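# Retract a sealant gun's rod by pressing its thumb plate

## Task

Slide the sealant gun's rod fully backward; it only moves back while the little thumb plate mounted on the rod just behind the handle is held pushed toward the gun's nozzle end. The gun must never enter or pass above the marked zones around the arm bases, or the task fails. At the end the gun must sit on the table and not lean on other objects, and the result must hold without the robot holding it. Release the gun, move the grippers away, then declare the job finished; without that declaration the task fails.

## Robot and tools

Robot: two arms, left_arm and right_arm, each with six joints and a two-finger gripper. Shared scene frame: origin on the table surface midway between the arms, +x out across the table, +z up, left_arm on the +y side. The arm names do not match left or right in a picture.

Tool execute_actions takes "actions", a list holding zero or one item, plus an optional "pictures" boolean (pictures come by default). An empty list only reports the current state. A wait item is {"steps": N}, N from 1 to 300 control steps of 1/30 s, counted from the previous result; it sends no command. A move item is {"rows": [...], "steps": N} with N from 1 to 15 (default 15). Each row is applied for one step; if there are fewer rows than steps, the last row repeats. A refused call sends nothing to the robot.

Every row is one flat list of 14 numbers covering both arms, even if only one moves: left_arm's waist, shoulder, elbow, wrist pitch, wrist yaw, wrist roll, gripper; then the same seven for right_arm. The six joint values are absolute target angles in radians, in the same form the Joint positions block prints, not offsets. Nominal ranges per arm: waist -2.618 to 3.054, shoulder 0.000 to 3.142, elbow 0.000 to 3.142, wrist pitch -1.571 to 1.571, wrist yaw -1.571 to 1.571, wrist roll -2.094 to 2.094. True ends may differ by up to 0.036 rad. A call is refused if a target exceeds a range end by over 0.036 rad and is also further out than that joint's last reported angle. Targets past the real end are clipped there, and the result may print "joint sent to its limit" (possibly about an earlier move); absence of that line does not prove more travel exists. The seventh number per arm is a gripper command on a -1 (closed) to +1 (fully open) scale, an absolute setting.

Motion: targets are held within a lead of the measured angle each step (waist 0.202, shoulder 0.258, elbow 0.238, wrist pitch 0.573, wrist yaw and roll 0.522 rad), and if the commanded joints would move the gripper more than 70 mm from where it is, all targets are pulled back proportionally, so long moves take several calls. Friction can leave a joint up to about 0.031 rad short, and changes smaller than that may do nothing. Between calls the arms keep heading to the last row sent until everything has nearly stopped or a step is HELD; after that only a new move makes them travel or press further. The simulation runs on while you think and write.

Gripping: grip_measured is the gripper motor position on the -1..+1 scale. Pads meet near -0.94; each millimetre of object width adds about 0.0208. Each gripper carries a fixed reading bias up to about 0.02. Commanding below the reading for the object's width squeezes harder, up to roughly 50 to 62 N per pad (less for parts under about 5 mm thick, and a brief spike at first contact). On a rigid flat-sided object the reading settles at most about 0.21 under the width value. Keep resending the same closing number to keep holding.

Result lines: the state line lists per arm end_effector_position (metres) and end_effector_quat_wxyz in the scene frame; the point is between the finger pads about 1 cm behind the tips, fingers along gripper +z, closing along gripper y. Reported positions can be off, more so at long reach. Joint positions and Joint velocities blocks give each arm's six angles (rad) and the finger opening in metres (0.093 open to 0.000 closed, about 1 mm bias, bottoming at 0; when clamping a rigid object it may read up to about 12 mm less than its width). "joint command not followed" means a clearance check altered or blocked some joint targets; the rest of the row still ran. HELD marks steps where your row was not fully sent. MOTOR HOT appears from 75 °C; at 90 °C that arm is halted for 10 s, and at 100 °C it goes limp and drops, reported as OVER-TEMPERATURE FAULT. Holding loads heats motors, even while idle, so avoid long static holds.

zoom_image: {"camera": name, "region": [x0, y0, x1, y1]} in pixels of that camera's latest image, top-left origin, region at most 504 by 504. Cameras: cam_high, cam_low, cam_left_wrist, cam_right_wrist, all 504x504, delivered in that order. Calibration lines (K, distortion, T_world_to_cam) let you project scene points into images; fixed cameras may be off by a couple of degrees and several mm, and wrist camera poses follow the reported joints.

finished_scene: {"scene": n} with the current scene's number; it ends that scene irreversibly, grades it and reports the next task. Replying with no tool call ends everything.

Approach: hold or steady the gun body with one arm, use the other to push the thumb plate forward (toward the nozzle) and keep it pressed while drawing the rod backward until it stops. Keep the gun out of and away from above the zones around the arm bases, keep it flat on the table and clear of other objects, and never push anything off the table. Avoid dropping the gun, slamming, hard shoves, and arms colliding or pressing each other. Loose objects may occasionally get a small external nudge. When the rod is fully back, open the grippers, lift away, check it stays, then call finished_scene.

Each tool is called as a command line: name --argument value for each argument, lists and objects as JSON in quotes; but a table of rows of numbers goes row by row, as --pt "numbers of a row", without its own name.

## Session

execute_actions --actions '[]'

Scene clock: 0.00 s of 4150.00 s.
left_arm: end_effector_position=(+0.2839, +0.3327, +0.1031) grip_measured=+0.982 end_effector_quat_wxyz=(+0.101, +0.735, +0.660, -0.114) | right_arm: end_effector_position=(+0.0631, +0.2091, +0.3097) grip_measured=+0.981 end_effector_quat_wxyz=(-0.639, +0.761, -0.007, -0.112)
Joint positions: left_arm=[ 0.235  1.727  1.338 -1.319  0.275  2.034  0.092] | right_arm=[ 1.045  1.477  1.134  0.153 -0.574 -1.493  0.092]
Joint velocities: left_arm=[ 0.002  0.002 -0.002  0.022  0.007 -0.022 -0.   ] | right_arm=[-0.022 -0.007 -0.007  0.022  0.037 -0.007 -0.   ]
Motor temperatures (°C, as the motors report them): left_arm=[25 39 29 28 27 25] | right_arm=[25 28 36 31 28 25]
camera_calibration (this result's frames):
cam_left_wrist: T_world_to_cam=[[-0.992577, 0.120058, -0.0194026, 0.24438], [0.117482, 0.9878, 0.102217, -0.334484], [0.0314378, 0.099179, -0.994573, 0.140477], [0, 0, 0, 1]] pos_world=[0.277445, 0.287131, 0.178647]
cam_right_wrist: T_world_to_cam=[[0.144267, 0.153523, 0.977557, -0.346912], [0.949463, -0.299773, -0.0930424, 0.0652683], [0.278761, 0.941577, -0.189012, -0.0733486], [0, 0, 0, 1]] pos_world=[0.00852491, 0.141888, 0.331335]

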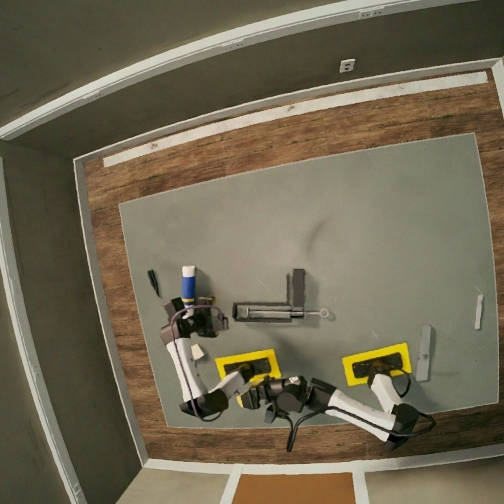

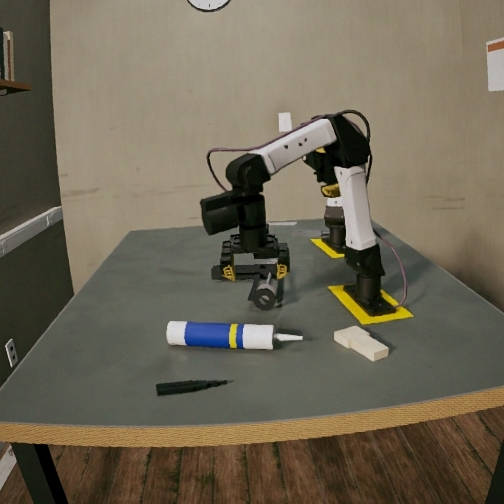

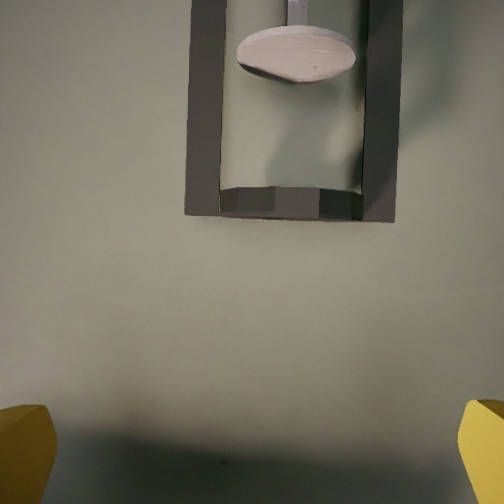

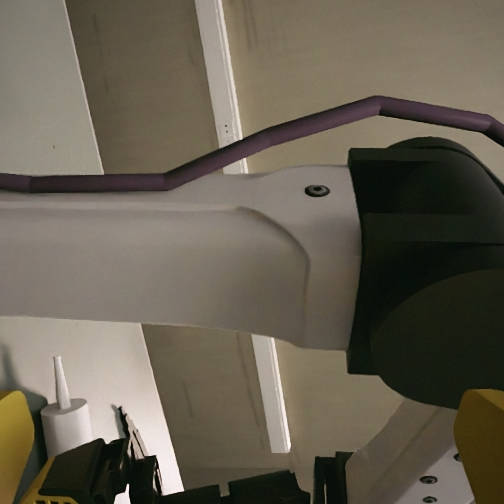

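zoom_image --camera "cam_high" --region '[220, 250, 360, 350]'

Region (220, 250, 360, 350) of cam_high's 504x504 image, scaled by 3.600, with more detail than that image has; it fills the top 360 rows of this view, and the rest is white.

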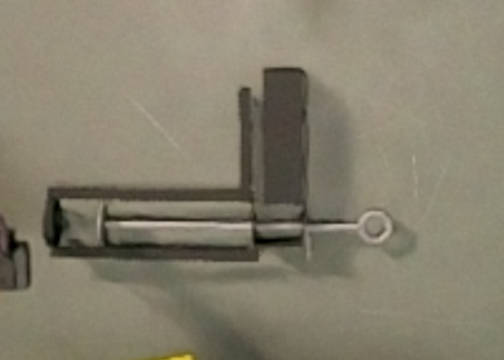

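execute_actions --actions '[{"rows":[[0.235,1.727,1.45,-1.319,0,1.0,1,0.2,1.3,1.1,-0.6,0,0,1]],"steps":15}]' --pictures false

execute_actions --actions '[{"rows":[[-0.3,1.75,1.45,-1.25,0,-0.3,1,0.2,1.3,1.1,-0.8,0,0,1]],"steps":15}]' --pictures false

execute_actions --actions '[{"rows":[[-1.03,1.76,1.40,-1.21,0,-0.8,1,0.2,1.3,1.1,-0.8,0,0,1]],"steps":15}]' --pictures false

execute_actions --actions '[{"steps":25}]'

Scene clock: 27.97 s of 4150.00 s.
left_arm: end_effector_position=(+0.2920, +0.3806, +0.1168) grip_measured=+0.983 end_effector_quat_wxyz=(-0.014, +0.358, +0.933, -0.023) | right_arm: end_effector_position=(+0.2992, -0.0324, +0.2371) grip_measured=+0.981 end_effector_quat_wxyz=(+0.447, -0.485, +0.751, +0.032)
Joint positions: left_arm=[ 0.234  1.731  1.431 -1.321  0.016  1.069  0.092] | right_arm=[ 0.415  1.321  1.132 -0.455 -0.097 -0.575  0.092]
Joint velocities: left_arm=[ 0.017 -0.007 -0.002  0.022 -0.051 -0.418 -0.001] | right_arm=[-1.697  0.002 -0.002 -0.711  0.432  2.322 -0.001]
Motor temperatures (°C, as the motors report them): left_arm=[25 42 31 28 27 25] | right_arm=[25 32 42 39 28 25]
Steps of this call (steps 1 to 90: nothing new was sent; then 24.47 s passed at rest; steps 91 to 105: all 15 steps of this action). Readings (joint positions):
91: left_arm=[0.234 1.728 1.351 -1.327 0.237 1.956] | right_arm=[1.036 1.465 1.134 0.117 -0.540 -1.451]
92: left_arm=[0.234 1.731 1.374 -1.330 0.189 1.856] | right_arm=[1.012 1.443 1.132 0.053 -0.493 -1.399]
94: left_arm=[0.234 1.731 1.414 -1.326 0.122 1.658] | right_arm=[0.940 1.398 1.132 -0.055 -0.401 -1.296]
98: left_arm=[0.234 1.731 1.431 -1.321 0.053 1.298] | right_arm=[0.777 1.337 1.132 -0.237 -0.256 -1.075]
105: the state above

Scene clock: 28.47 s of 4150.00 s.
left_arm: end_effector_position=(+0.3175, +0.2156, +0.1111) grip_measured=+0.983 end_effector_quat_wxyz=(-0.001, +0.023, +1.000, -0.005) | right_arm: end_effector_position=(+0.2899, -0.1421, +0.1865) grip_measured=+0.981 end_effector_quat_wxyz=(+0.301, -0.159, +0.939, +0.045)
Joint positions: left_arm=[-0.312  1.749  1.431 -1.251  0.01  -0.164  0.092] | right_arm=[ 0.195  1.312  1.132 -0.772 -0.007 -0.03   0.092]
Joint velocities: left_arm=[ 0.095 -0.007 -0.007  0.022 -0.066 -0.828 -0.001] | right_arm=[-0.027 -0.007 -0.012 -0.11   0.007  0.139 -0.   ]
Motor temperatures (°C, as the motors report them): left_arm=[25 42 31 28 27 25] | right_arm=[25 32 42 39 28 25]
Steps of this call (steps 1 to 15: all 15 steps of this action). Readings (joint positions):
1: left_arm=[0.213 1.731 1.431 -1.317 0.003 0.986] | right_arm=[0.357 1.321 1.132 -0.487 -0.081 -0.502]
2: left_arm=[0.168 1.732 1.431 -1.305 -0.007 0.885] | right_arm=[0.302 1.319 1.132 -0.528 -0.066 -0.422]
4: left_arm=[0.036 1.738 1.431 -1.281 -0.009 0.686] | right_arm=[0.222 1.317 1.132 -0.618 -0.034 -0.273]
8: left_arm=[-0.245 1.749 1.431 -1.253 -0.002 0.291] | right_arm=[0.195 1.314 1.132 -0.722 -0.010 -0.115]
15: the state above

Scene clock: 28.97 s of 4150.00 s.
left_arm: end_effector_position=(+0.1944, +0.0139, +0.1072) grip_measured=+0.983 end_effector_quat_wxyz=(+0.006, +0.095, +0.995, -0.018) | right_arm: end_effector_position=(+0.2881, -0.1428, +0.1851) grip_measured=+0.981 end_effector_quat_wxyz=(+0.296, -0.149, +0.942, +0.047)
Joint positions: left_arm=[-1.057  1.758  1.425 -1.202  0.014 -0.764  0.092] | right_arm=[ 0.195  1.312  1.132 -0.781 -0.007 -0.009  0.092]
Joint velocities: left_arm=[ 0.154  0.002 -0.007 -0.037  0.022 -0.168  0.   ] | right_arm=[-0.002 -0.012  0.012  0.007 -0.022 -0.051  0.   ]
Motor temperatures (°C, as the motors report them): left_arm=[25 42 31 28 27 25] | right_arm=[25 32 42 39 28 25]
Steps of this call (steps 1 to 15: all 15 steps of this action). Readings (joint positions):
1: left_arm=[-0.330 1.749 1.429 -1.247 -0.002 -0.251] | right_arm=[0.195 1.312 1.132 -0.774 -0.007 -0.026]
2: left_arm=[-0.372 1.749 1.427 -1.242 -0.013 -0.352] | right_arm=[0.195 1.312 1.132 -0.775 -0.007 -0.022]
4: left_arm=[-0.501 1.752 1.425 -1.228 -0.014 -0.512] | right_arm=[0.195 1.312 1.132 -0.778 -0.007 -0.017]
8: left_arm=[-0.793 1.758 1.425 -1.209 -0.009 -0.678] | right_arm=[0.195 1.312 1.132 -0.780 -0.007 -0.011]
15: the state above

Scene clock: 29.80 s of 4150.00 s.
left_arm: end_effector_position=(+0.2007, +0.0184, +0.1072) grip_measured=+0.983 end_effector_quat_wxyz=(+0.009, +0.072, +0.997, -0.015) | right_arm: end_effector_position=(+0.2881, -0.1428, +0.1851) grip_measured=+0.981 end_effector_quat_wxyz=(+0.296, -0.149, +0.942, +0.047)
Joint positions: left_arm=[-1.038  1.758  1.425 -1.202  0.006 -0.79   0.092] | right_arm=[ 0.195  1.312  1.132 -0.781 -0.007 -0.008  0.092]
Joint velocities: left_arm=[-0.007 -0.012  0.007  0.022  0.022 -0.081  0.001] | right_arm=[ 0.002 -0.002  0.007  0.037 -0.007  0.007  0.   ]
Motor temperatures (°C, as the motors report them): left_arm=[25 42 31 28 27 25] | right_arm=[25 32 42 39 28 25]
Steps of this call (steps 1 to 25: the robot went on to your last target). Readings (joint positions):
1: left_arm=[-1.051 1.758 1.425 -1.202 0.013 -0.770] | right_arm=[0.195 1.312 1.132 -0.781 -0.007 -0.009]
2: left_arm=[-1.046 1.758 1.425 -1.202 0.011 -0.774] | right_arm=[0.195 1.312 1.132 -0.781 -0.007 -0.008]
4: left_arm=[-1.039 1.758 1.425 -1.202 0.008 -0.780] | right_arm=[0.195 1.312 1.132 -0.781 -0.007 -0.008]
8: left_arm=[-1.038 1.758 1.425 -1.202 0.006 -0.786] | right_arm=[0.195 1.312 1.132 -0.781 -0.007 -0.008]
25: the state above
camera_calibration (this result's frames):
cam_left_wrist: T_world_to_cam=[[-0.163167, -0.98652, 0.0124093, 0.0501447], [-0.912511, 0.155684, 0.378268, 0.177723], [-0.375101, 0.0503971, -0.925613, 0.253373], [0, 0, 0, 1]] pos_world=[0.265396, 0.00903099, 0.166676]
cam_right_wrist: T_world_to_cam=[[0.303702, -0.952274, 0.0306622, -0.232053], [-0.938368, -0.304531, -0.163482, 0.290833], [0.165017, 0.0208772, -0.98607, 0.22052], [0, 0, 0, 1]] pos_world=[0.306994, -0.137014, 0.272109]

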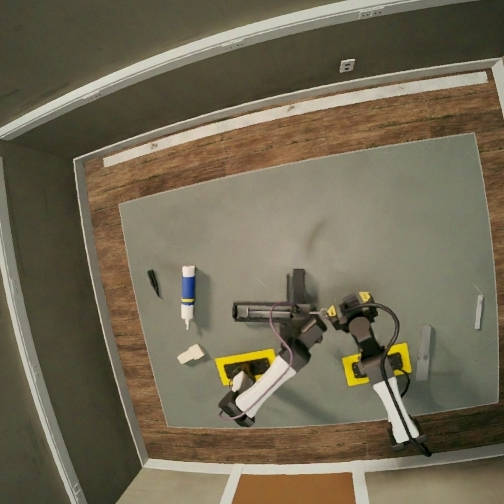

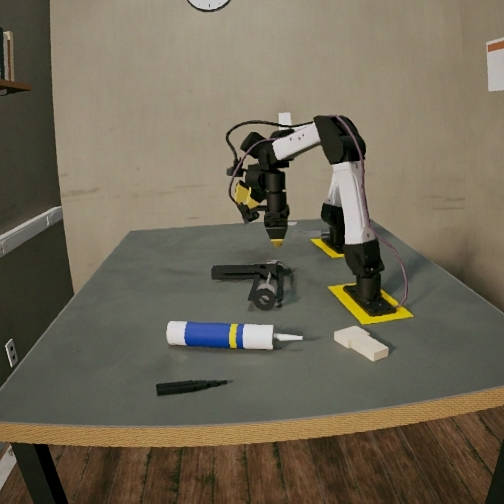

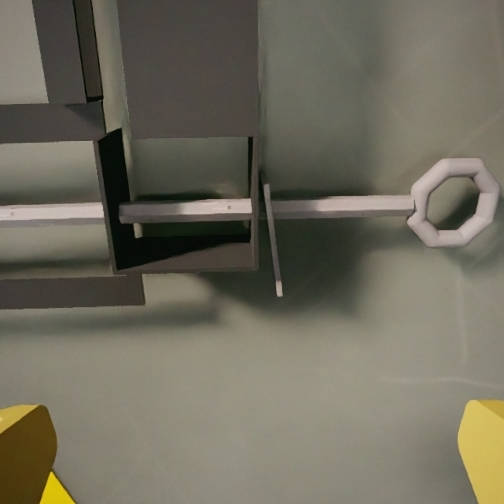

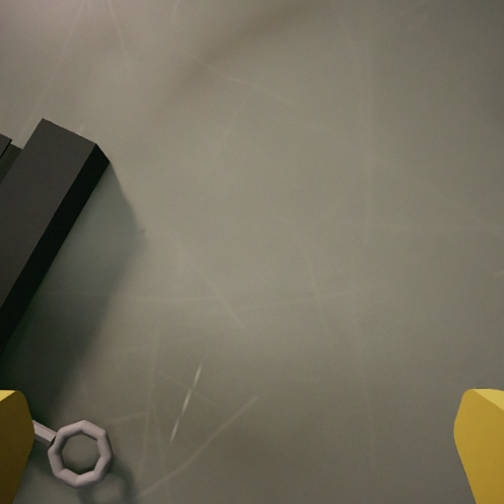

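execute_actions --actions '[{"rows":[[-0.945,1.75,1.235,-1.07,0,-0.71,1,0.2,1.3,1.1,-0.8,0,0,1]],"steps":15}]' --pictures false

execute_actions --actions '[{"steps":10}]'

Scene clock: 40.80 s of 4150.00 s.
left_arm: end_effector_position=(+0.2087, +0.0574, +0.0620) grip_measured=+0.983 end_effector_quat_wxyz=(-0.012, +0.059, +0.998, +0.012) | right_arm: end_effector_position=(+0.2880, -0.1428, +0.1851) grip_measured=+0.981 end_effector_quat_wxyz=(+0.296, -0.149, +0.942, +0.047)
Joint positions: left_arm=[-0.943  1.757  1.241 -1.088  0.    -0.722  0.092] | right_arm=[ 0.195  1.312  1.132 -0.781 -0.007 -0.008  0.092]
Joint velocities: left_arm=[ 0.002  0.002 -0.007  0.022  0.051  0.007 -0.001] | right_arm=[-0.012 -0.012 -0.032 -0.066 -0.11  -0.051 -0.001]
Motor temperatures (°C, as the motors report them): left_arm=[25 42 31 28 27 25] | right_arm=[25 32 41 37 28 25]
Steps of this call (steps 1 to 15: the robot went on to your last target; steps 16 to 90: nothing new was sent; then 7.50 s passed at rest; steps 91 to 105: all 15 steps of this action). Readings (joint positions):
91: left_arm=[-1.030 1.751 1.396 -1.172 0.009 -0.779] | right_arm=[0.195 1.312 1.132 -0.781 -0.007 -0.008]
92: left_arm=[-1.012 1.742 1.350 -1.140 0.011 -0.766] | right_arm=[0.195 1.312 1.132 -0.781 -0.007 -0.008]
94: left_arm=[-0.968 1.746 1.278 -1.124 0.007 -0.749] | right_arm=[0.195 1.312 1.132 -0.781 -0.007 -0.008]
98: left_arm=[-0.943 1.757 1.241 -1.114 0.000 -0.733] | right_arm=[0.195 1.312 1.132 -0.781 -0.007 -0.008]
105: the state above

Scene clock: 41.13 s of 4150.00 s.
left_arm: end_effector_position=(+0.2094, +0.0566, +0.0620) grip_measured=+0.983 end_effector_quat_wxyz=(-0.010, +0.061, +0.998, +0.010) | right_arm: end_effector_position=(+0.2880, -0.1428, +0.1851) grip_measured=+0.981 end_effector_quat_wxyz=(+0.296, -0.149, +0.942, +0.047)
Joint positions: left_arm=[-0.943  1.757  1.241 -1.084  0.    -0.72   0.092] | right_arm=[ 0.195  1.312  1.132 -0.781 -0.007 -0.008  0.092]
Joint velocities: left_arm=[ 0.012 -0.002 -0.002 -0.007  0.022 -0.051  0.   ] | right_arm=[ 0.007  0.002 -0.012 -0.007 -0.051  0.051  0.   ]
Motor temperatures (°C, as the motors report them): left_arm=[25 42 31 28 27 25] | right_arm=[25 32 41 37 28 25]
Steps of this call (steps 1 to 10: the robot went on to your last target). Readings (joint positions):
1: left_arm=[-0.943 1.757 1.241 -1.087 0.000 -0.722] | right_arm=[0.195 1.312 1.132 -0.781 -0.007 -0.008]
2: left_arm=[-0.943 1.757 1.241 -1.086 0.000 -0.721] | right_arm=[0.195 1.312 1.132 -0.781 -0.007 -0.008]
4: left_arm=[-0.943 1.757 1.241 -1.085 0.000 -0.720] | right_arm=[0.195 1.312 1.132 -0.781 -0.007 -0.008]
8: left_arm=[-0.943 1.757 1.241 -1.084 0.000 -0.720] | right_arm=[0.195 1.312 1.132 -0.781 -0.007 -0.008]
10: the state above
camera_calibration (this result's frames):
cam_left_wrist: T_world_to_cam=[[-0.140207, -0.989509, -0.0348444, 0.0880589], [-0.901713, 0.113073, 0.417286, 0.194578], [-0.408969, 0.0899262, -0.908107, 0.216712], [0, 0, 0, 1]] pos_world=[0.276429, 0.0456455, 0.118671]
cam_right_wrist: T_world_to_cam=[[0.303713, -0.95227, 0.0306602, -0.232053], [-0.938428, -0.30455, -0.163105, 0.290695], [0.164658, 0.0207648, -0.986132, 0.220579], [0, 0, 0, 1]] pos_world=[0.306953, -0.137027, 0.272049]

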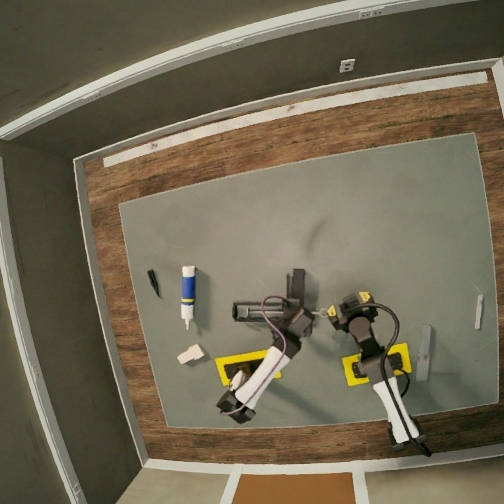

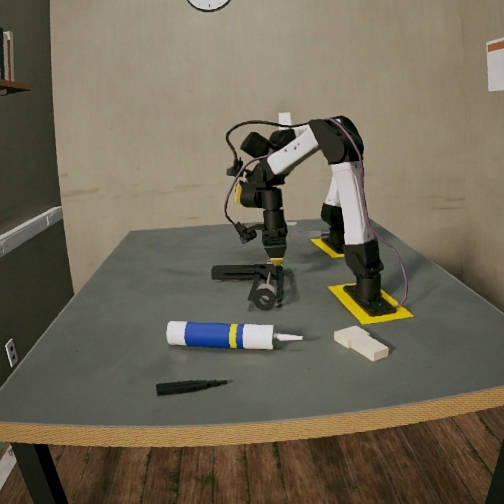

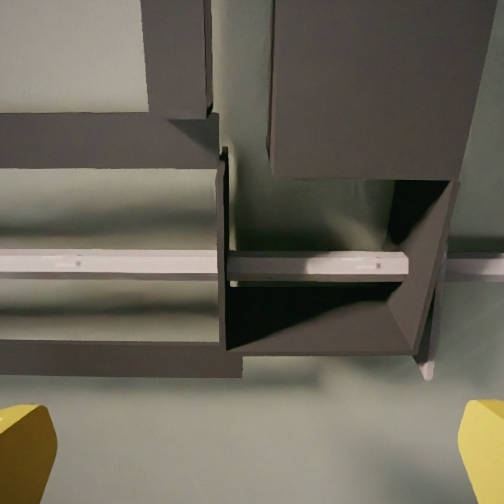

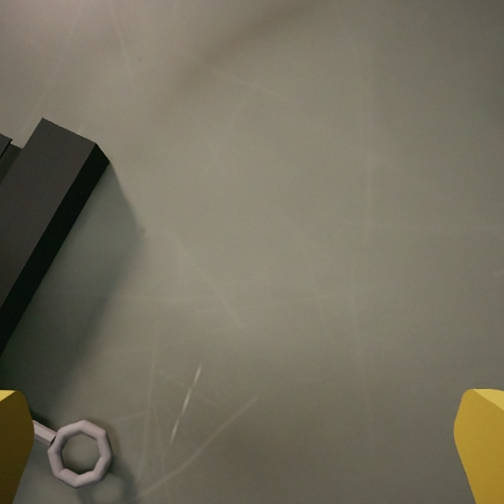

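execute_actions --actions '[{"rows":[[-0.99,1.81,1.305,-1.07,0,-0.75,1,0.2,1.3,1.1,-0.8,0,0,1],[-0.99,1.81,1.305,-1.07,0,-0.75,1,0.2,1.3,1.1,-0.8,0,0,1],[-0.99,1.81,1.305,-1.07,0,-0.75,1,0.2,1.3,1.1,-0.8,0,0,1],[-0.99,1.81,1.305,-1.07,0,-0.75,1,0.2,1.3,1.1,-0.8,0,0,1],[-0.99,1.81,1.305,-1.07,0,-0.75,1,0.2,1.3,1.1,-0.8,0,0,1],[-0.99,1.81,1.305,-1.07,0,-0.75,1,0.2,1.3,1.1,-0.8,0,0,1],[-0.99,1.81,1.305,-1.07,0,-0.75,1,0.2,1.3,1.1,-0.8,0,0,1],[-0.99,1.83,1.22,-0.98,0,-0.75,1,0.2,1.3,1.1,-0.8,0,0,1]],"steps":15}]'

Scene clock: 54.73 s of 4150.00 s.
left_arm: end_effector_position=(+0.2081, +0.0393, +0.0406) grip_measured=+0.983 end_effector_quat_wxyz=(-0.009, +0.071, +0.997, +0.010) | right_arm: end_effector_position=(+0.2881, -0.1428, +0.1851) grip_measured=+0.981 end_effector_quat_wxyz=(+0.296, -0.149, +0.942, +0.047)
Joint positions: left_arm=[-0.984  1.825  1.237 -1.009 -0.002 -0.74   0.092] | right_arm=[ 0.195  1.312  1.132 -0.781 -0.006 -0.008  0.092]
Joint velocities: left_arm=[-0.022 -0.007  0.007  0.125 -0.022 -0.11  -0.001] | right_arm=[-0.002 -0.002  0.007  0.037  0.037 -0.022 -0.   ]
Motor temperatures (°C, as the motors report them): left_arm=[25 43 31 28 27 25] | right_arm=[25 33 41 37 28 25]
Steps of this call (steps 1 to 15: the robot went on to your last target; steps 16 to 90: nothing new was sent; then 10.10 s passed at rest; steps 91 to 105: all 15 steps of this action). Readings (joint positions):
91: left_arm=[-0.947 1.763 1.248 -1.087 -0.001 -0.723] | right_arm=[0.195 1.312 1.132 -0.781 -0.007 -0.008]
92: left_arm=[-0.954 1.774 1.260 -1.088 -0.002 -0.727] | right_arm=[0.195 1.312 1.132 -0.781 -0.007 -0.008]
94: left_arm=[-0.973 1.794 1.276 -1.080 -0.002 -0.732] | right_arm=[0.195 1.312 1.132 -0.781 -0.006 -0.008]
98: left_arm=[-0.984 1.804 1.273 -1.065 -0.002 -0.737] | right_arm=[0.195 1.312 1.132 -0.781 -0.006 -0.008]
105: the state above
camera_calibration (this result's frames):
cam_left_wrist: T_world_to_cam=[[-0.160142, -0.986448, -0.0357144, 0.074056], [-0.900434, 0.131162, 0.414748, 0.203472], [-0.404443, 0.0985769, -0.909235, 0.19705], [0, 0, 0, 1]] pos_world=[0.274768, 0.02694, 0.0974204]
cam_right_wrist: T_world_to_cam=[[0.303502, -0.952327, 0.0309729, -0.232123], [-0.938479, -0.304393, -0.163102, 0.290731], [0.164754, 0.0204344, -0.986123, 0.2205], [0, 0, 0, 1]] pos_world=[0.306966, -0.137066, 0.272048]

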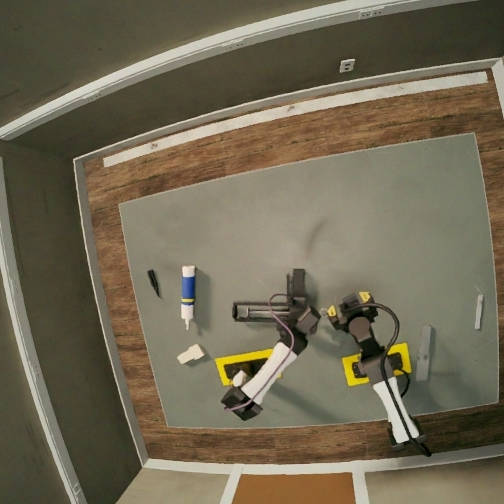

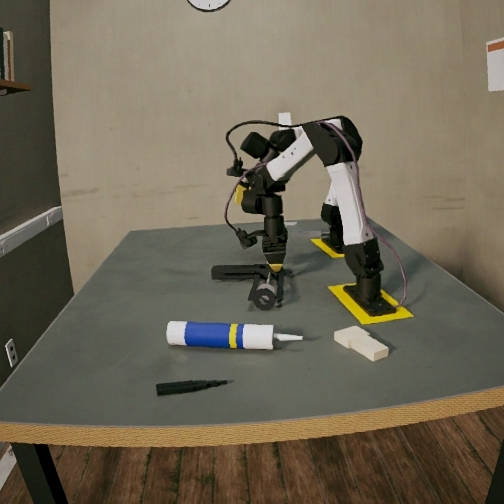

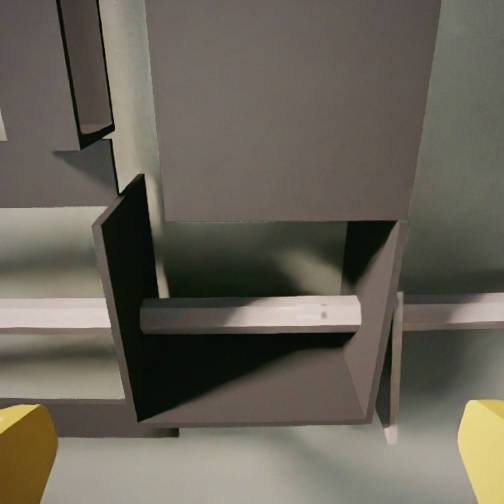

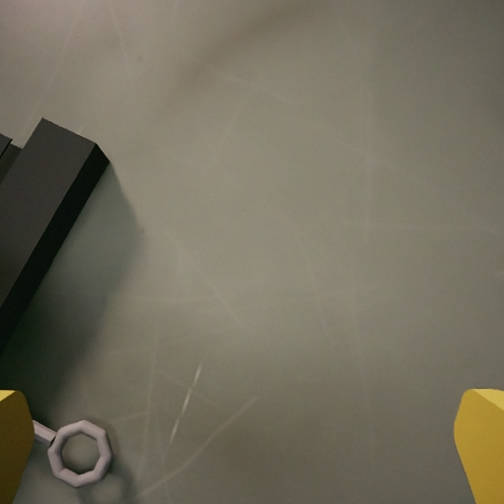

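execute_actions --actions '[{"rows":[[-0.94,1.875,1.25,-0.97,0,-0.72,1,0.2,1.3,1.1,-0.8,0,0,1]],"steps":15}]'

Scene clock: 62.00 s of 4150.00 s.
left_arm: end_effector_position=(+0.2173, +0.0437, +0.0282) grip_measured=+0.983 end_effector_quat_wxyz=(-0.018, +0.059, +0.998, +0.013) | right_arm: end_effector_position=(+0.2881, -0.1428, +0.1851) grip_measured=+0.981 end_effector_quat_wxyz=(+0.296, -0.149, +0.942, +0.047)
Joint positions: left_arm=[-0.948  1.866  1.237 -0.985  0.008 -0.727  0.092] | right_arm=[ 0.195  1.312  1.132 -0.781 -0.006 -0.008  0.092]
Joint velocities: left_arm=[ 0.002  0.002  0.002  0.037  0.022 -0.007 -0.001] | right_arm=[ 0.017 -0.002 -0.012  0.051  0.022  0.037  0.   ]
Motor temperatures (°C, as the motors report them): left_arm=[25 44 31 28 27 25] | right_arm=[25 33 41 37 28 25]
Steps of this call (steps 1 to 30: the robot went on to your last target; steps 31 to 90: nothing new was sent; then 3.77 s passed at rest; steps 91 to 105: all 15 steps of this action). Readings (joint positions):
91: left_arm=[-0.981 1.829 1.237 -0.993 -0.000 -0.739] | right_arm=[0.195 1.312 1.132 -0.781 -0.006 -0.008]
92: left_arm=[-0.974 1.836 1.237 -0.989 -0.000 -0.736] | right_arm=[0.195 1.312 1.132 -0.781 -0.006 -0.008]
94: left_arm=[-0.957 1.856 1.237 -0.986 -0.000 -0.734] | right_arm=[0.195 1.312 1.132 -0.781 -0.006 -0.008]
98: left_arm=[-0.948 1.866 1.237 -0.985 0.008 -0.729] | right_arm=[0.195 1.312 1.132 -0.781 -0.006 -0.008]
105: the state above
camera_calibration (this result's frames):
cam_left_wrist: T_world_to_cam=[[-0.137497, -0.989729, -0.0391345, 0.0747259], [-0.89543, 0.107312, 0.432075, 0.215735], [-0.423437, 0.094451, -0.900988, 0.193139], [0, 0, 0, 1]] pos_world=[0.285233, 0.0325652, 0.0837264]
cam_right_wrist: T_world_to_cam=[[0.303502, -0.952327, 0.0309729, -0.232123], [-0.938479, -0.304393, -0.163102, 0.290731], [0.164754, 0.0204344, -0.986123, 0.2205], [0, 0, 0, 1]] pos_world=[0.306966, -0.137066, 0.272048]

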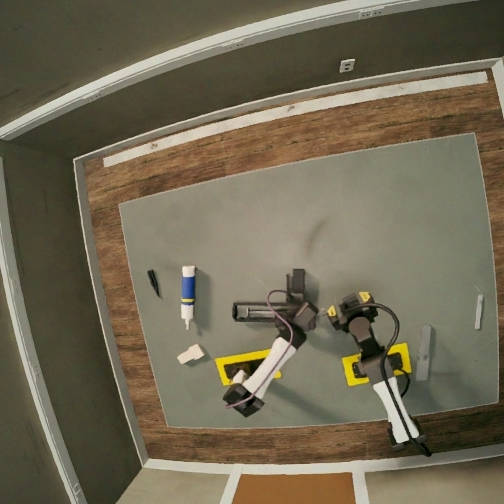

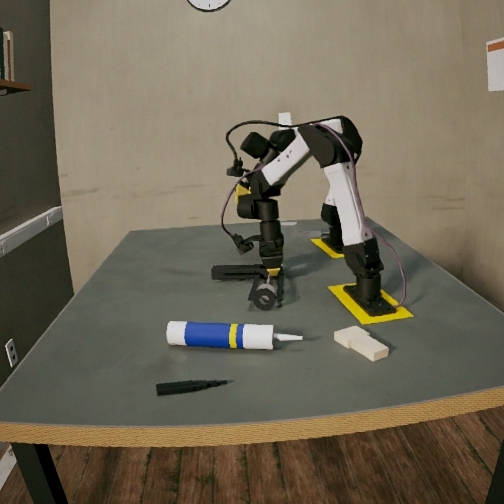

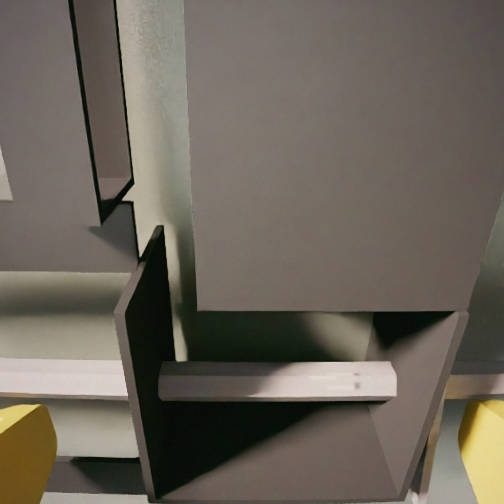

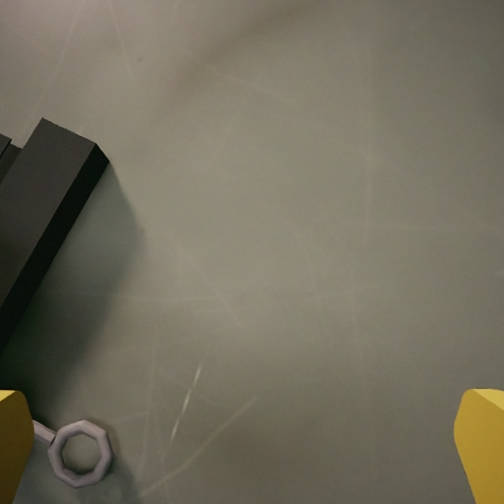

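execute_actions --actions '[{"rows":[[-0.94,1.875,1.2,-0.93,0,-0.72,1,0.2,1.2,0.8,-0.6,0,0,0.3],[-0.94,1.875,1.2,-0.93,0,-0.72,1,0.25,1.1,0.6,-0.45,0,0,0.3],[-0.94,1.875,1.17,-0.91,0,-0.72,1,0.3,1.035,0.52,-0.385,0,0,0.3]],"steps":15}]'

Scene clock: 73.03 s of 4150.00 s.
left_arm: end_effector_position=(+0.2139, +0.0469, +0.0187) grip_measured=+0.983 end_effector_quat_wxyz=(-0.020, +0.064, +0.998, +0.012) | right_arm: end_effector_position=(+0.2128, -0.1382, +0.0797) grip_measured=+0.302 end_effector_quat_wxyz=(+0.311, -0.194, +0.928, +0.065)
Joint positions: left_arm=[-0.948  1.865  1.194 -0.945  0.01  -0.717  0.092] | right_arm=[ 0.295  1.033  0.524 -0.416 -0.005 -0.007  0.06 ]
Joint velocities: left_arm=[ 0.002  0.002  0.002 -0.037 -0.037 -0.022  0.   ] | right_arm=[-0.017 -0.002 -0.002  0.168 -0.037 -0.007 -0.001]
Motor temperatures (°C, as the motors report them): left_arm=[25 44 32 28 27 25] | right_arm=[25 33 41 37 28 25]
Steps of this call (steps 1 to 15: the robot went on to your last target; steps 16 to 90: nothing new was sent; then 7.53 s passed at rest; steps 91 to 105: all 15 steps of this action). Readings (joint positions):
91: left_arm=[-0.948 1.866 1.236 -0.983 0.008 -0.727] | right_arm=[0.195 1.292 1.093 -0.731 -0.006 -0.008]
92: left_arm=[-0.948 1.866 1.234 -0.981 0.008 -0.726] | right_arm=[0.201 1.244 1.020 -0.660 -0.002 -0.008]
94: left_arm=[-0.948 1.864 1.220 -0.968 0.011 -0.724] | right_arm=[0.252 1.115 0.858 -0.560 0.003 -0.007]
98: left_arm=[-0.948 1.865 1.195 -0.947 0.010 -0.719] | right_arm=[0.295 1.024 0.603 -0.445 -0.005 -0.007]
105: the state above
camera_calibration (this result's frames):
cam_left_wrist: T_world_to_cam=[[-0.147311, -0.988361, -0.0379793, 0.0791524], [-0.893036, 0.1164, 0.434671, 0.215442], [-0.425191, 0.0979484, -0.899788, 0.182967], [0, 0, 0, 1]] pos_world=[0.281853, 0.0352324, 0.0739913]
cam_right_wrist: T_world_to_cam=[[0.393434, -0.918805, 0.0317398, -0.216182], [-0.898356, -0.391556, -0.1991, 0.186615], [0.195362, 0.0498193, -0.979465, 0.125866], [0, 0, 0, 1]] pos_world=[0.228111, -0.131829, 0.167298]

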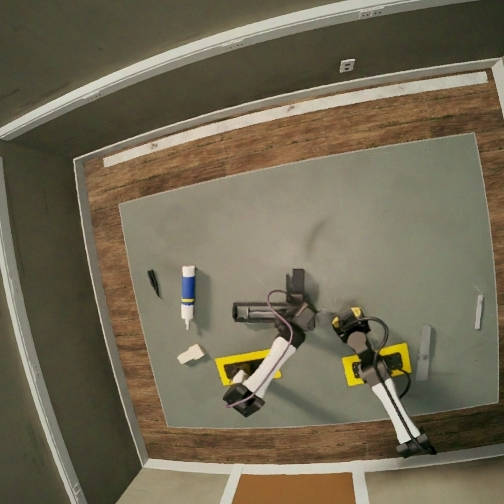

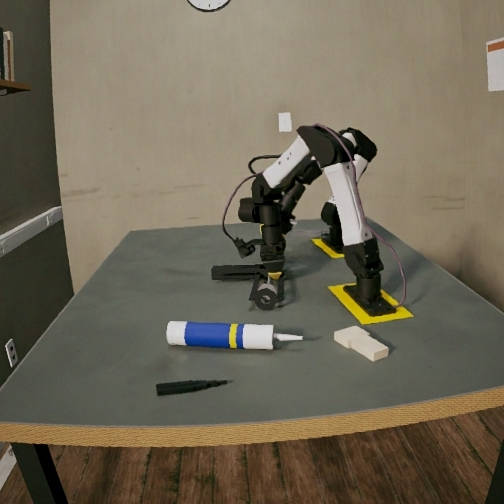

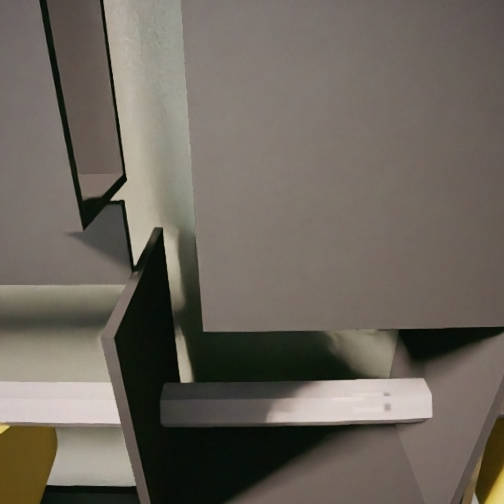

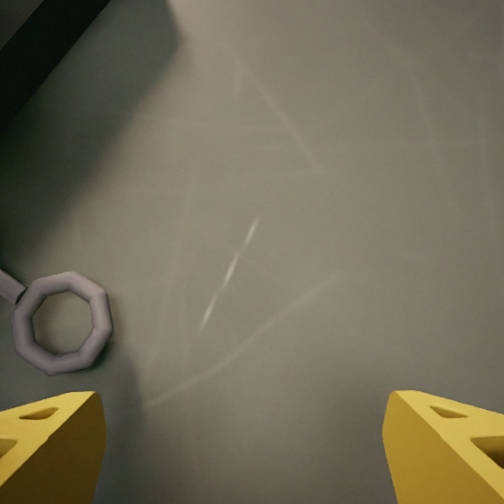

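execute_actions --actions '[{"rows":[[-0.94,1.875,1.17,-0.91,0,-0.72,0.2,0.3,1.035,0.52,-0.385,0,0,0.3],[-0.94,1.875,1.17,-0.91,0,-0.72,0,0.3,1.035,0.52,-0.385,0,0,0.3],[-0.94,1.875,1.17,-0.91,0,-0.72,-0.3,0.3,1.035,0.52,-0.385,0,0,0.3],[-0.94,1.875,1.17,-0.91,0,-0.72,-0.3,0.3,1.035,0.52,-0.385,0,0,0.3],[-0.94,1.875,1.17,-0.91,0,-0.72,-0.3,0.3,1.035,0.52,-0.385,0,0,0.3],[-0.94,1.875,1.17,-0.91,0,-0.72,-0.3,0.3,1.035,0.52,-0.385,0,0,0.3],[-0.94,1.875,1.17,-0.91,0,-0.72,-0.3,0.3,1.035,0.52,-0.385,0,0,0.3],[-0.94,1.875,1.17,-0.91,0,-0.72,-0.3,0.3,1.035,0.52,-0.385,0,0,0.3],[-0.94,1.875,1.17,-0.91,0,-0.72,-0.3,0.3,1.035,0.52,-0.385,0,0,0.3],[-0.94,1.875,1.17,-0.91,0,-0.66,-0.3,0.3,1.035,0.52,-0.385,0,0,0.3],[-0.94,1.875,1.17,-0.91,0,-0.60,-0.3,0.3,1.035,0.52,-0.385,0,0,0.3],[-0.94,1.875,1.17,-0.91,0,-0.54,-0.3,0.3,1.035,0.52,-0.385,0,0,0.3],[-0.94,1.875,1.17,-0.91,0,-0.48,-0.3,0.3,1.035,0.52,-0.385,0,0,0.3],[-0.94,1.875,1.17,-0.91,0,-0.42,-0.3,0.3,1.035,0.52,-0.385,0,0,0.3],[-0.94,1.875,1.17,-0.91,0,-0.36,-0.3,0.3,1.035,0.52,-0.385,0,0,0.3]],"steps":15}]' --pictures false

execute_actions --actions '[{"steps":15}]'

Scene clock: 88.77 s of 4150.00 s.
left_arm: end_effector_position=(+0.2189, +0.0477, +0.0182) grip_measured=+0.010 end_effector_quat_wxyz=(-0.013, +0.136, +0.991, +0.011) | right_arm: end_effector_position=(+0.2182, -0.1359, +0.0842) grip_measured=+0.302 end_effector_quat_wxyz=(+0.325, -0.193, +0.923, +0.067)
Joint positions: left_arm=[-0.94   1.865  1.193 -0.932 -0.    -0.565  0.046] | right_arm=[ 0.295  1.033  0.524 -0.385 -0.005 -0.007  0.06 ]
Joint velocities: left_arm=[ 0.007 -0.007 -0.007 -0.022 -0.022  1.223  0.001] | right_arm=[ 0.012 -0.002  0.022  0.022  0.066  0.007 -0.   ]
Motor temperatures (°C, as the motors report them): left_arm=[25 44 31 28 27 25] | right_arm=[25 32 42 38 28 25]
Steps of this call (steps 1 to 30: the robot went on to your last target; steps 31 to 90: nothing new was sent; then 12.23 s passed at rest; steps 91 to 105: all 15 steps of this action). Readings (joint positions):
91: left_arm=[-0.948 1.865 1.194 -0.944 0.011 -0.717] | right_arm=[0.295 1.033 0.524 -0.385 -0.005 -0.007]
92: left_arm=[-0.948 1.865 1.194 -0.938 0.019 -0.717] | right_arm=[0.295 1.033 0.524 -0.385 -0.005 -0.007]
94: left_arm=[-0.946 1.865 1.193 -0.932 0.011 -0.717] | right_arm=[0.295 1.033 0.524 -0.385 -0.005 -0.007]
98: left_arm=[-0.946 1.865 1.193 -0.932 0.011 -0.717] | right_arm=[0.295 1.033 0.524 -0.385 -0.005 -0.007]
105: the state above

Scene clock: 89.27 s of 4150.00 s.
left_arm: end_effector_position=(+0.2207, +0.0483, +0.0182) grip_measured=+0.010 end_effector_quat_wxyz=(-0.009, +0.221, +0.975, +0.013) | right_arm: end_effector_position=(+0.2182, -0.1359, +0.0842) grip_measured=+0.302 end_effector_quat_wxyz=(+0.325, -0.193, +0.923, +0.067)
Joint positions: left_arm=[-0.94   1.865  1.193 -0.929 -0.01  -0.391  0.046] | right_arm=[ 0.295  1.033  0.524 -0.385 -0.005 -0.007  0.06 ]
Joint velocities: left_arm=[-0.002  0.012 -0.012 -0.066 -0.007 -0.051 -0.   ] | right_arm=[ 0.007 -0.012  0.007 -0.022  0.051 -0.022  0.001]
Motor temperatures (°C, as the motors report them): left_arm=[25 44 31 28 27 25] | right_arm=[25 32 42 38 28 25]
Steps of this call (steps 1 to 15: the robot went on to your last target). Readings (joint positions):
1: left_arm=[-0.940 1.865 1.193 -0.931 -0.003 -0.527] | right_arm=[0.295 1.033 0.524 -0.385 -0.005 -0.007]
2: left_arm=[-0.940 1.865 1.193 -0.930 -0.004 -0.497] | right_arm=[0.295 1.033 0.524 -0.385 -0.005 -0.007]
4: left_arm=[-0.940 1.865 1.193 -0.930 -0.007 -0.456] | right_arm=[0.295 1.033 0.524 -0.385 -0.005 -0.007]
8: left_arm=[-0.940 1.865 1.193 -0.929 -0.009 -0.413] | right_arm=[0.295 1.033 0.524 -0.385 -0.005 -0.007]
15: the state above
camera_calibration (this result's frames):
cam_left_wrist: T_world_to_cam=[[-0.449365, -0.892573, -0.0372134, 0.143511], [-0.817784, 0.394232, 0.419298, 0.191846], [-0.359584, 0.218851, -0.907085, 0.16511], [0, 0, 0, 1]] pos_world=[0.280748, 0.0163279, 0.0746688]
cam_right_wrist: T_world_to_cam=[[0.392543, -0.919185, 0.0317709, -0.216195], [-0.892348, -0.388994, -0.228909, 0.194788], [0.222768, 0.0615059, -0.972929, 0.12421], [0, 0, 0, 1]] pos_world=[0.231015, -0.130591, 0.172305]

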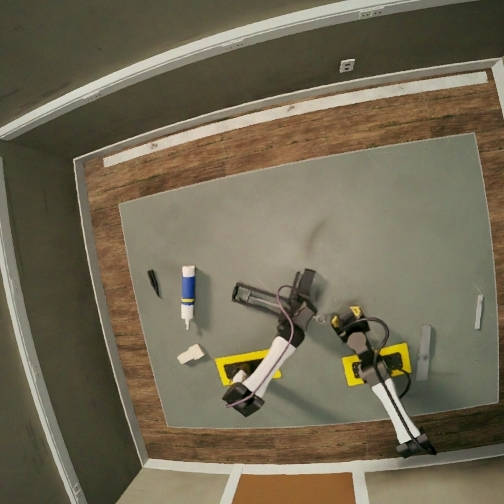

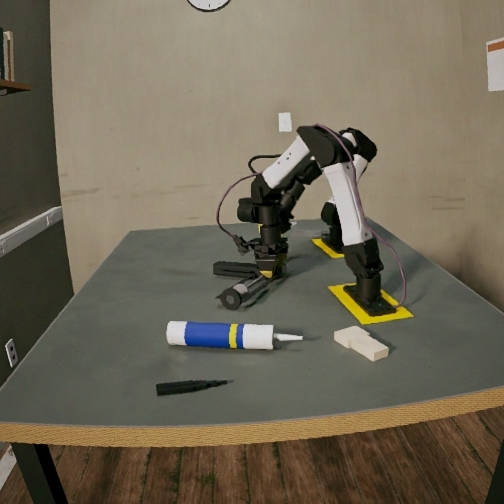

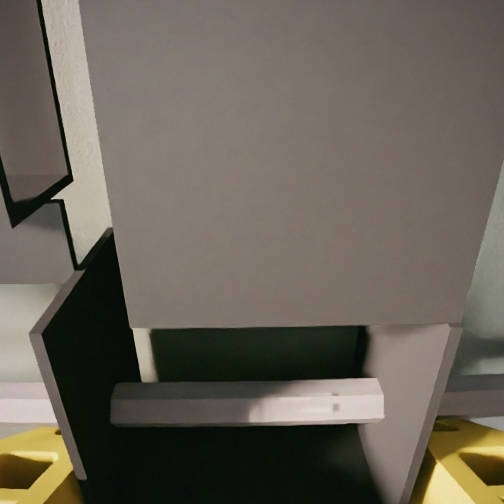

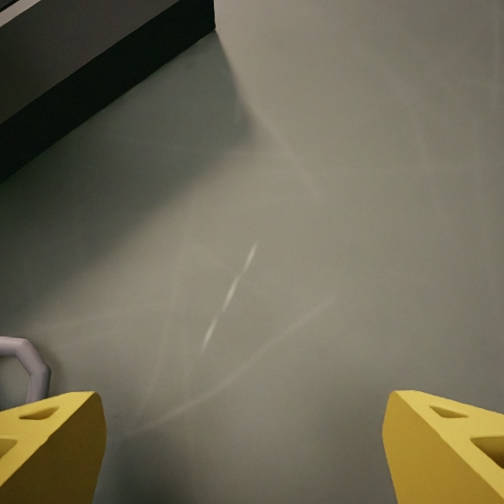

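execute_actions --actions '[{"rows":[[-0.92,1.885,1.21,-0.92,0,-0.36,-0.3,0.3,1.035,0.52,-0.385,0,0,0.3],[-0.91,1.9,1.23,-0.92,0,-0.35,-0.3,0.3,1.035,0.52,-0.385,0,0,0.3],[-0.90,1.915,1.25,-0.92,0,-0.34,-0.3,0.3,1.035,0.52,-0.385,0,0,0.3],[-0.89,1.93,1.27,-0.93,0,-0.33,-0.3,0.3,1.035,0.52,-0.385,0,0,0.3],[-0.88,1.945,1.29,-0.93,0,-0.32,-0.3,0.3,1.035,0.52,-0.385,0,0,0.3],[-0.87,1.96,1.31,-0.94,0,-0.31,-0.3,0.3,1.035,0.52,-0.385,0,0,0.3],[-0.86,1.975,1.33,-0.94,0,-0.30,-0.3,0.3,1.035,0.52,-0.385,0,0,0.3],[-0.85,1.99,1.35,-0.95,0,-0.29,-0.3,0.3,1.035,0.52,-0.385,0,0,0.3],[-0.84,2.0,1.37,-0.95,0,-0.28,-0.3,0.3,1.035,0.52,-0.385,0,0,0.3],[-0.83,2.0,1.38,-0.95,0,-0.27,-0.3,0.3,1.035,0.52,-0.385,0,0,0.3]],"steps":15}]' --pictures false

execute_actions --actions '[{"steps":15}]'

Scene clock: 102.33 s of 4150.00 s.
left_arm: end_effector_position=(+0.2638, +0.0503, +0.0185) grip_measured=+0.010 end_effector_quat_wxyz=(-0.020, +0.212, +0.977, +0.014) | right_arm: end_effector_position=(+0.2182, -0.1359, +0.0842) grip_measured=+0.302 end_effector_quat_wxyz=(+0.325, -0.193, +0.923, +0.067)
Joint positions: left_arm=[-0.841  1.982  1.357 -0.994 -0.004 -0.311  0.046] | right_arm=[ 0.295  1.033  0.524 -0.385 -0.005 -0.007  0.06 ]
Joint velocities: left_arm=[-0.012  0.002 -0.017  0.037 -0.037 -0.022 -0.001] | right_arm=[-0.007  0.002 -0.002 -0.081 -0.007 -0.007  0.001]
Motor temperatures (°C, as the motors report them): left_arm=[25 44 31 28 27 25] | right_arm=[25 31 43 39 28 25]
Steps of this call (steps 1 to 15: the robot went on to your last target; steps 16 to 90: nothing new was sent; then 9.57 s passed at rest; steps 91 to 105: all 15 steps of this action). Readings (joint positions):
91: left_arm=[-0.938 1.866 1.193 -0.929 -0.010 -0.386] | right_arm=[0.295 1.033 0.524 -0.385 -0.005 -0.007]
92: left_arm=[-0.936 1.868 1.196 -0.931 -0.007 -0.383] | right_arm=[0.295 1.033 0.524 -0.385 -0.005 -0.007]
94: left_arm=[-0.930 1.884 1.218 -0.952 -0.001 -0.376] | right_arm=[0.295 1.033 0.524 -0.385 -0.005 -0.007]
98: left_arm=[-0.895 1.939 1.292 -0.990 0.006 -0.350] | right_arm=[0.295 1.033 0.524 -0.385 -0.005 -0.007]
105: the state above

Scene clock: 102.83 s of 4150.00 s.
left_arm: end_effector_position=(+0.2638, +0.0503, +0.0185) grip_measured=+0.010 end_effector_quat_wxyz=(-0.020, +0.212, +0.977, +0.014) | right_arm: end_effector_position=(+0.2182, -0.1359, +0.0842) grip_measured=+0.302 end_effector_quat_wxyz=(+0.325, -0.193, +0.923, +0.067)
Joint positions: left_arm=[-0.841  1.982  1.357 -0.994 -0.004 -0.311  0.046] | right_arm=[ 0.295  1.033  0.524 -0.385 -0.005 -0.007  0.06 ]
Joint velocities: left_arm=[ 0.007 -0.017  0.007  0.081  0.037 -0.051 -0.   ] | right_arm=[ 0.017 -0.002 -0.007 -0.081 -0.022 -0.051  0.001]
Motor temperatures (°C, as the motors report them): left_arm=[25 44 31 28 27 25] | right_arm=[25 31 43 39 28 25]
Steps of this call (steps 1 to 15: the robot went on to your last target). Readings (joint positions):
1: left_arm=[-0.841 1.982 1.357 -0.994 -0.004 -0.311] | right_arm=[0.295 1.033 0.524 -0.385 -0.005 -0.007]
2: left_arm=[-0.841 1.982 1.357 -0.994 -0.004 -0.311] | right_arm=[0.295 1.033 0.524 -0.385 -0.005 -0.007]
4: left_arm=[-0.841 1.982 1.357 -0.994 -0.004 -0.311] | right_arm=[0.295 1.033 0.524 -0.385 -0.005 -0.007]
8: left_arm=[-0.841 1.982 1.357 -0.994 -0.004 -0.311] | right_arm=[0.295 1.033 0.524 -0.385 -0.005 -0.007]
15: the state above
All arms were judged still, so your last target was given up. Only a new action makes them travel on or press farther. Fingers that are still opening or closing keep moving.
camera_calibration (this result's frames):
cam_left_wrist: T_world_to_cam=[[-0.432362, -0.901035, -0.0346182, 0.160579], [-0.816868, 0.375139, 0.438176, 0.226544], [-0.381825, 0.217729, -0.898223, 0.186289], [0, 0, 0, 1]] pos_world=[0.325615, 0.0191416, 0.0736222]
cam_right_wrist: T_world_to_cam=[[0.392543, -0.919185, 0.0317709, -0.216195], [-0.892348, -0.388994, -0.228909, 0.194788], [0.222768, 0.0615059, -0.972929, 0.12421], [0, 0, 0, 1]] pos_world=[0.231015, -0.130591, 0.172305]

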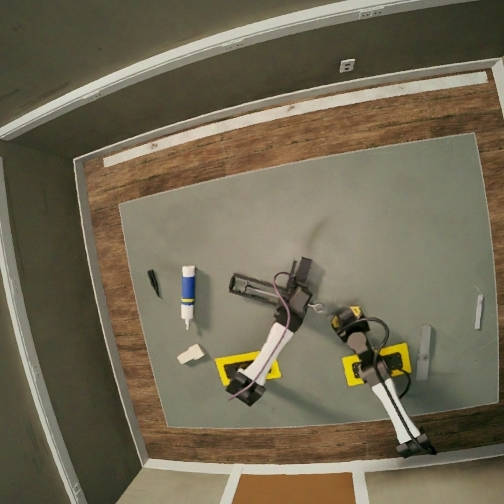

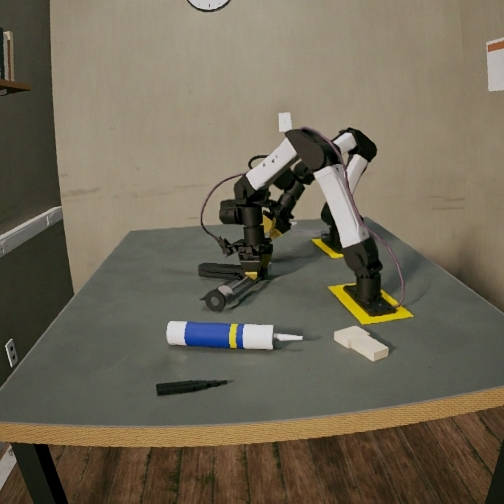

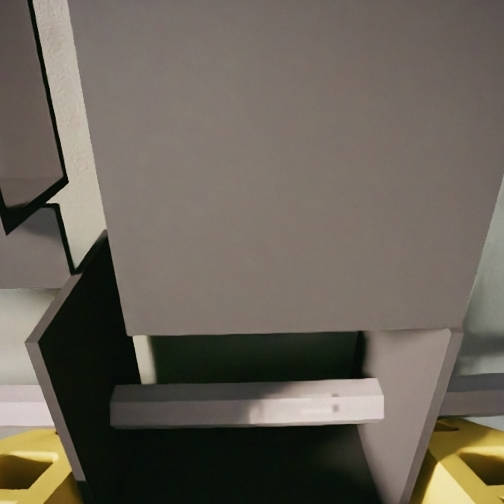

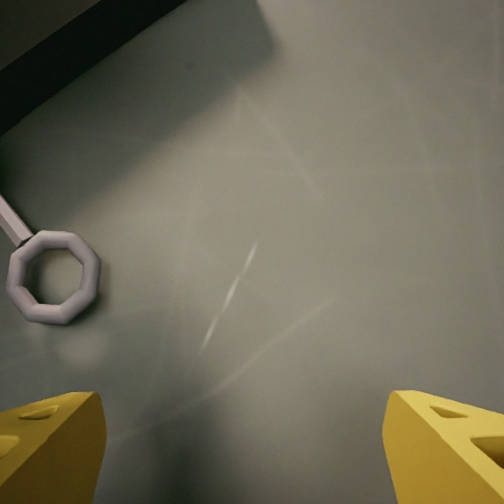

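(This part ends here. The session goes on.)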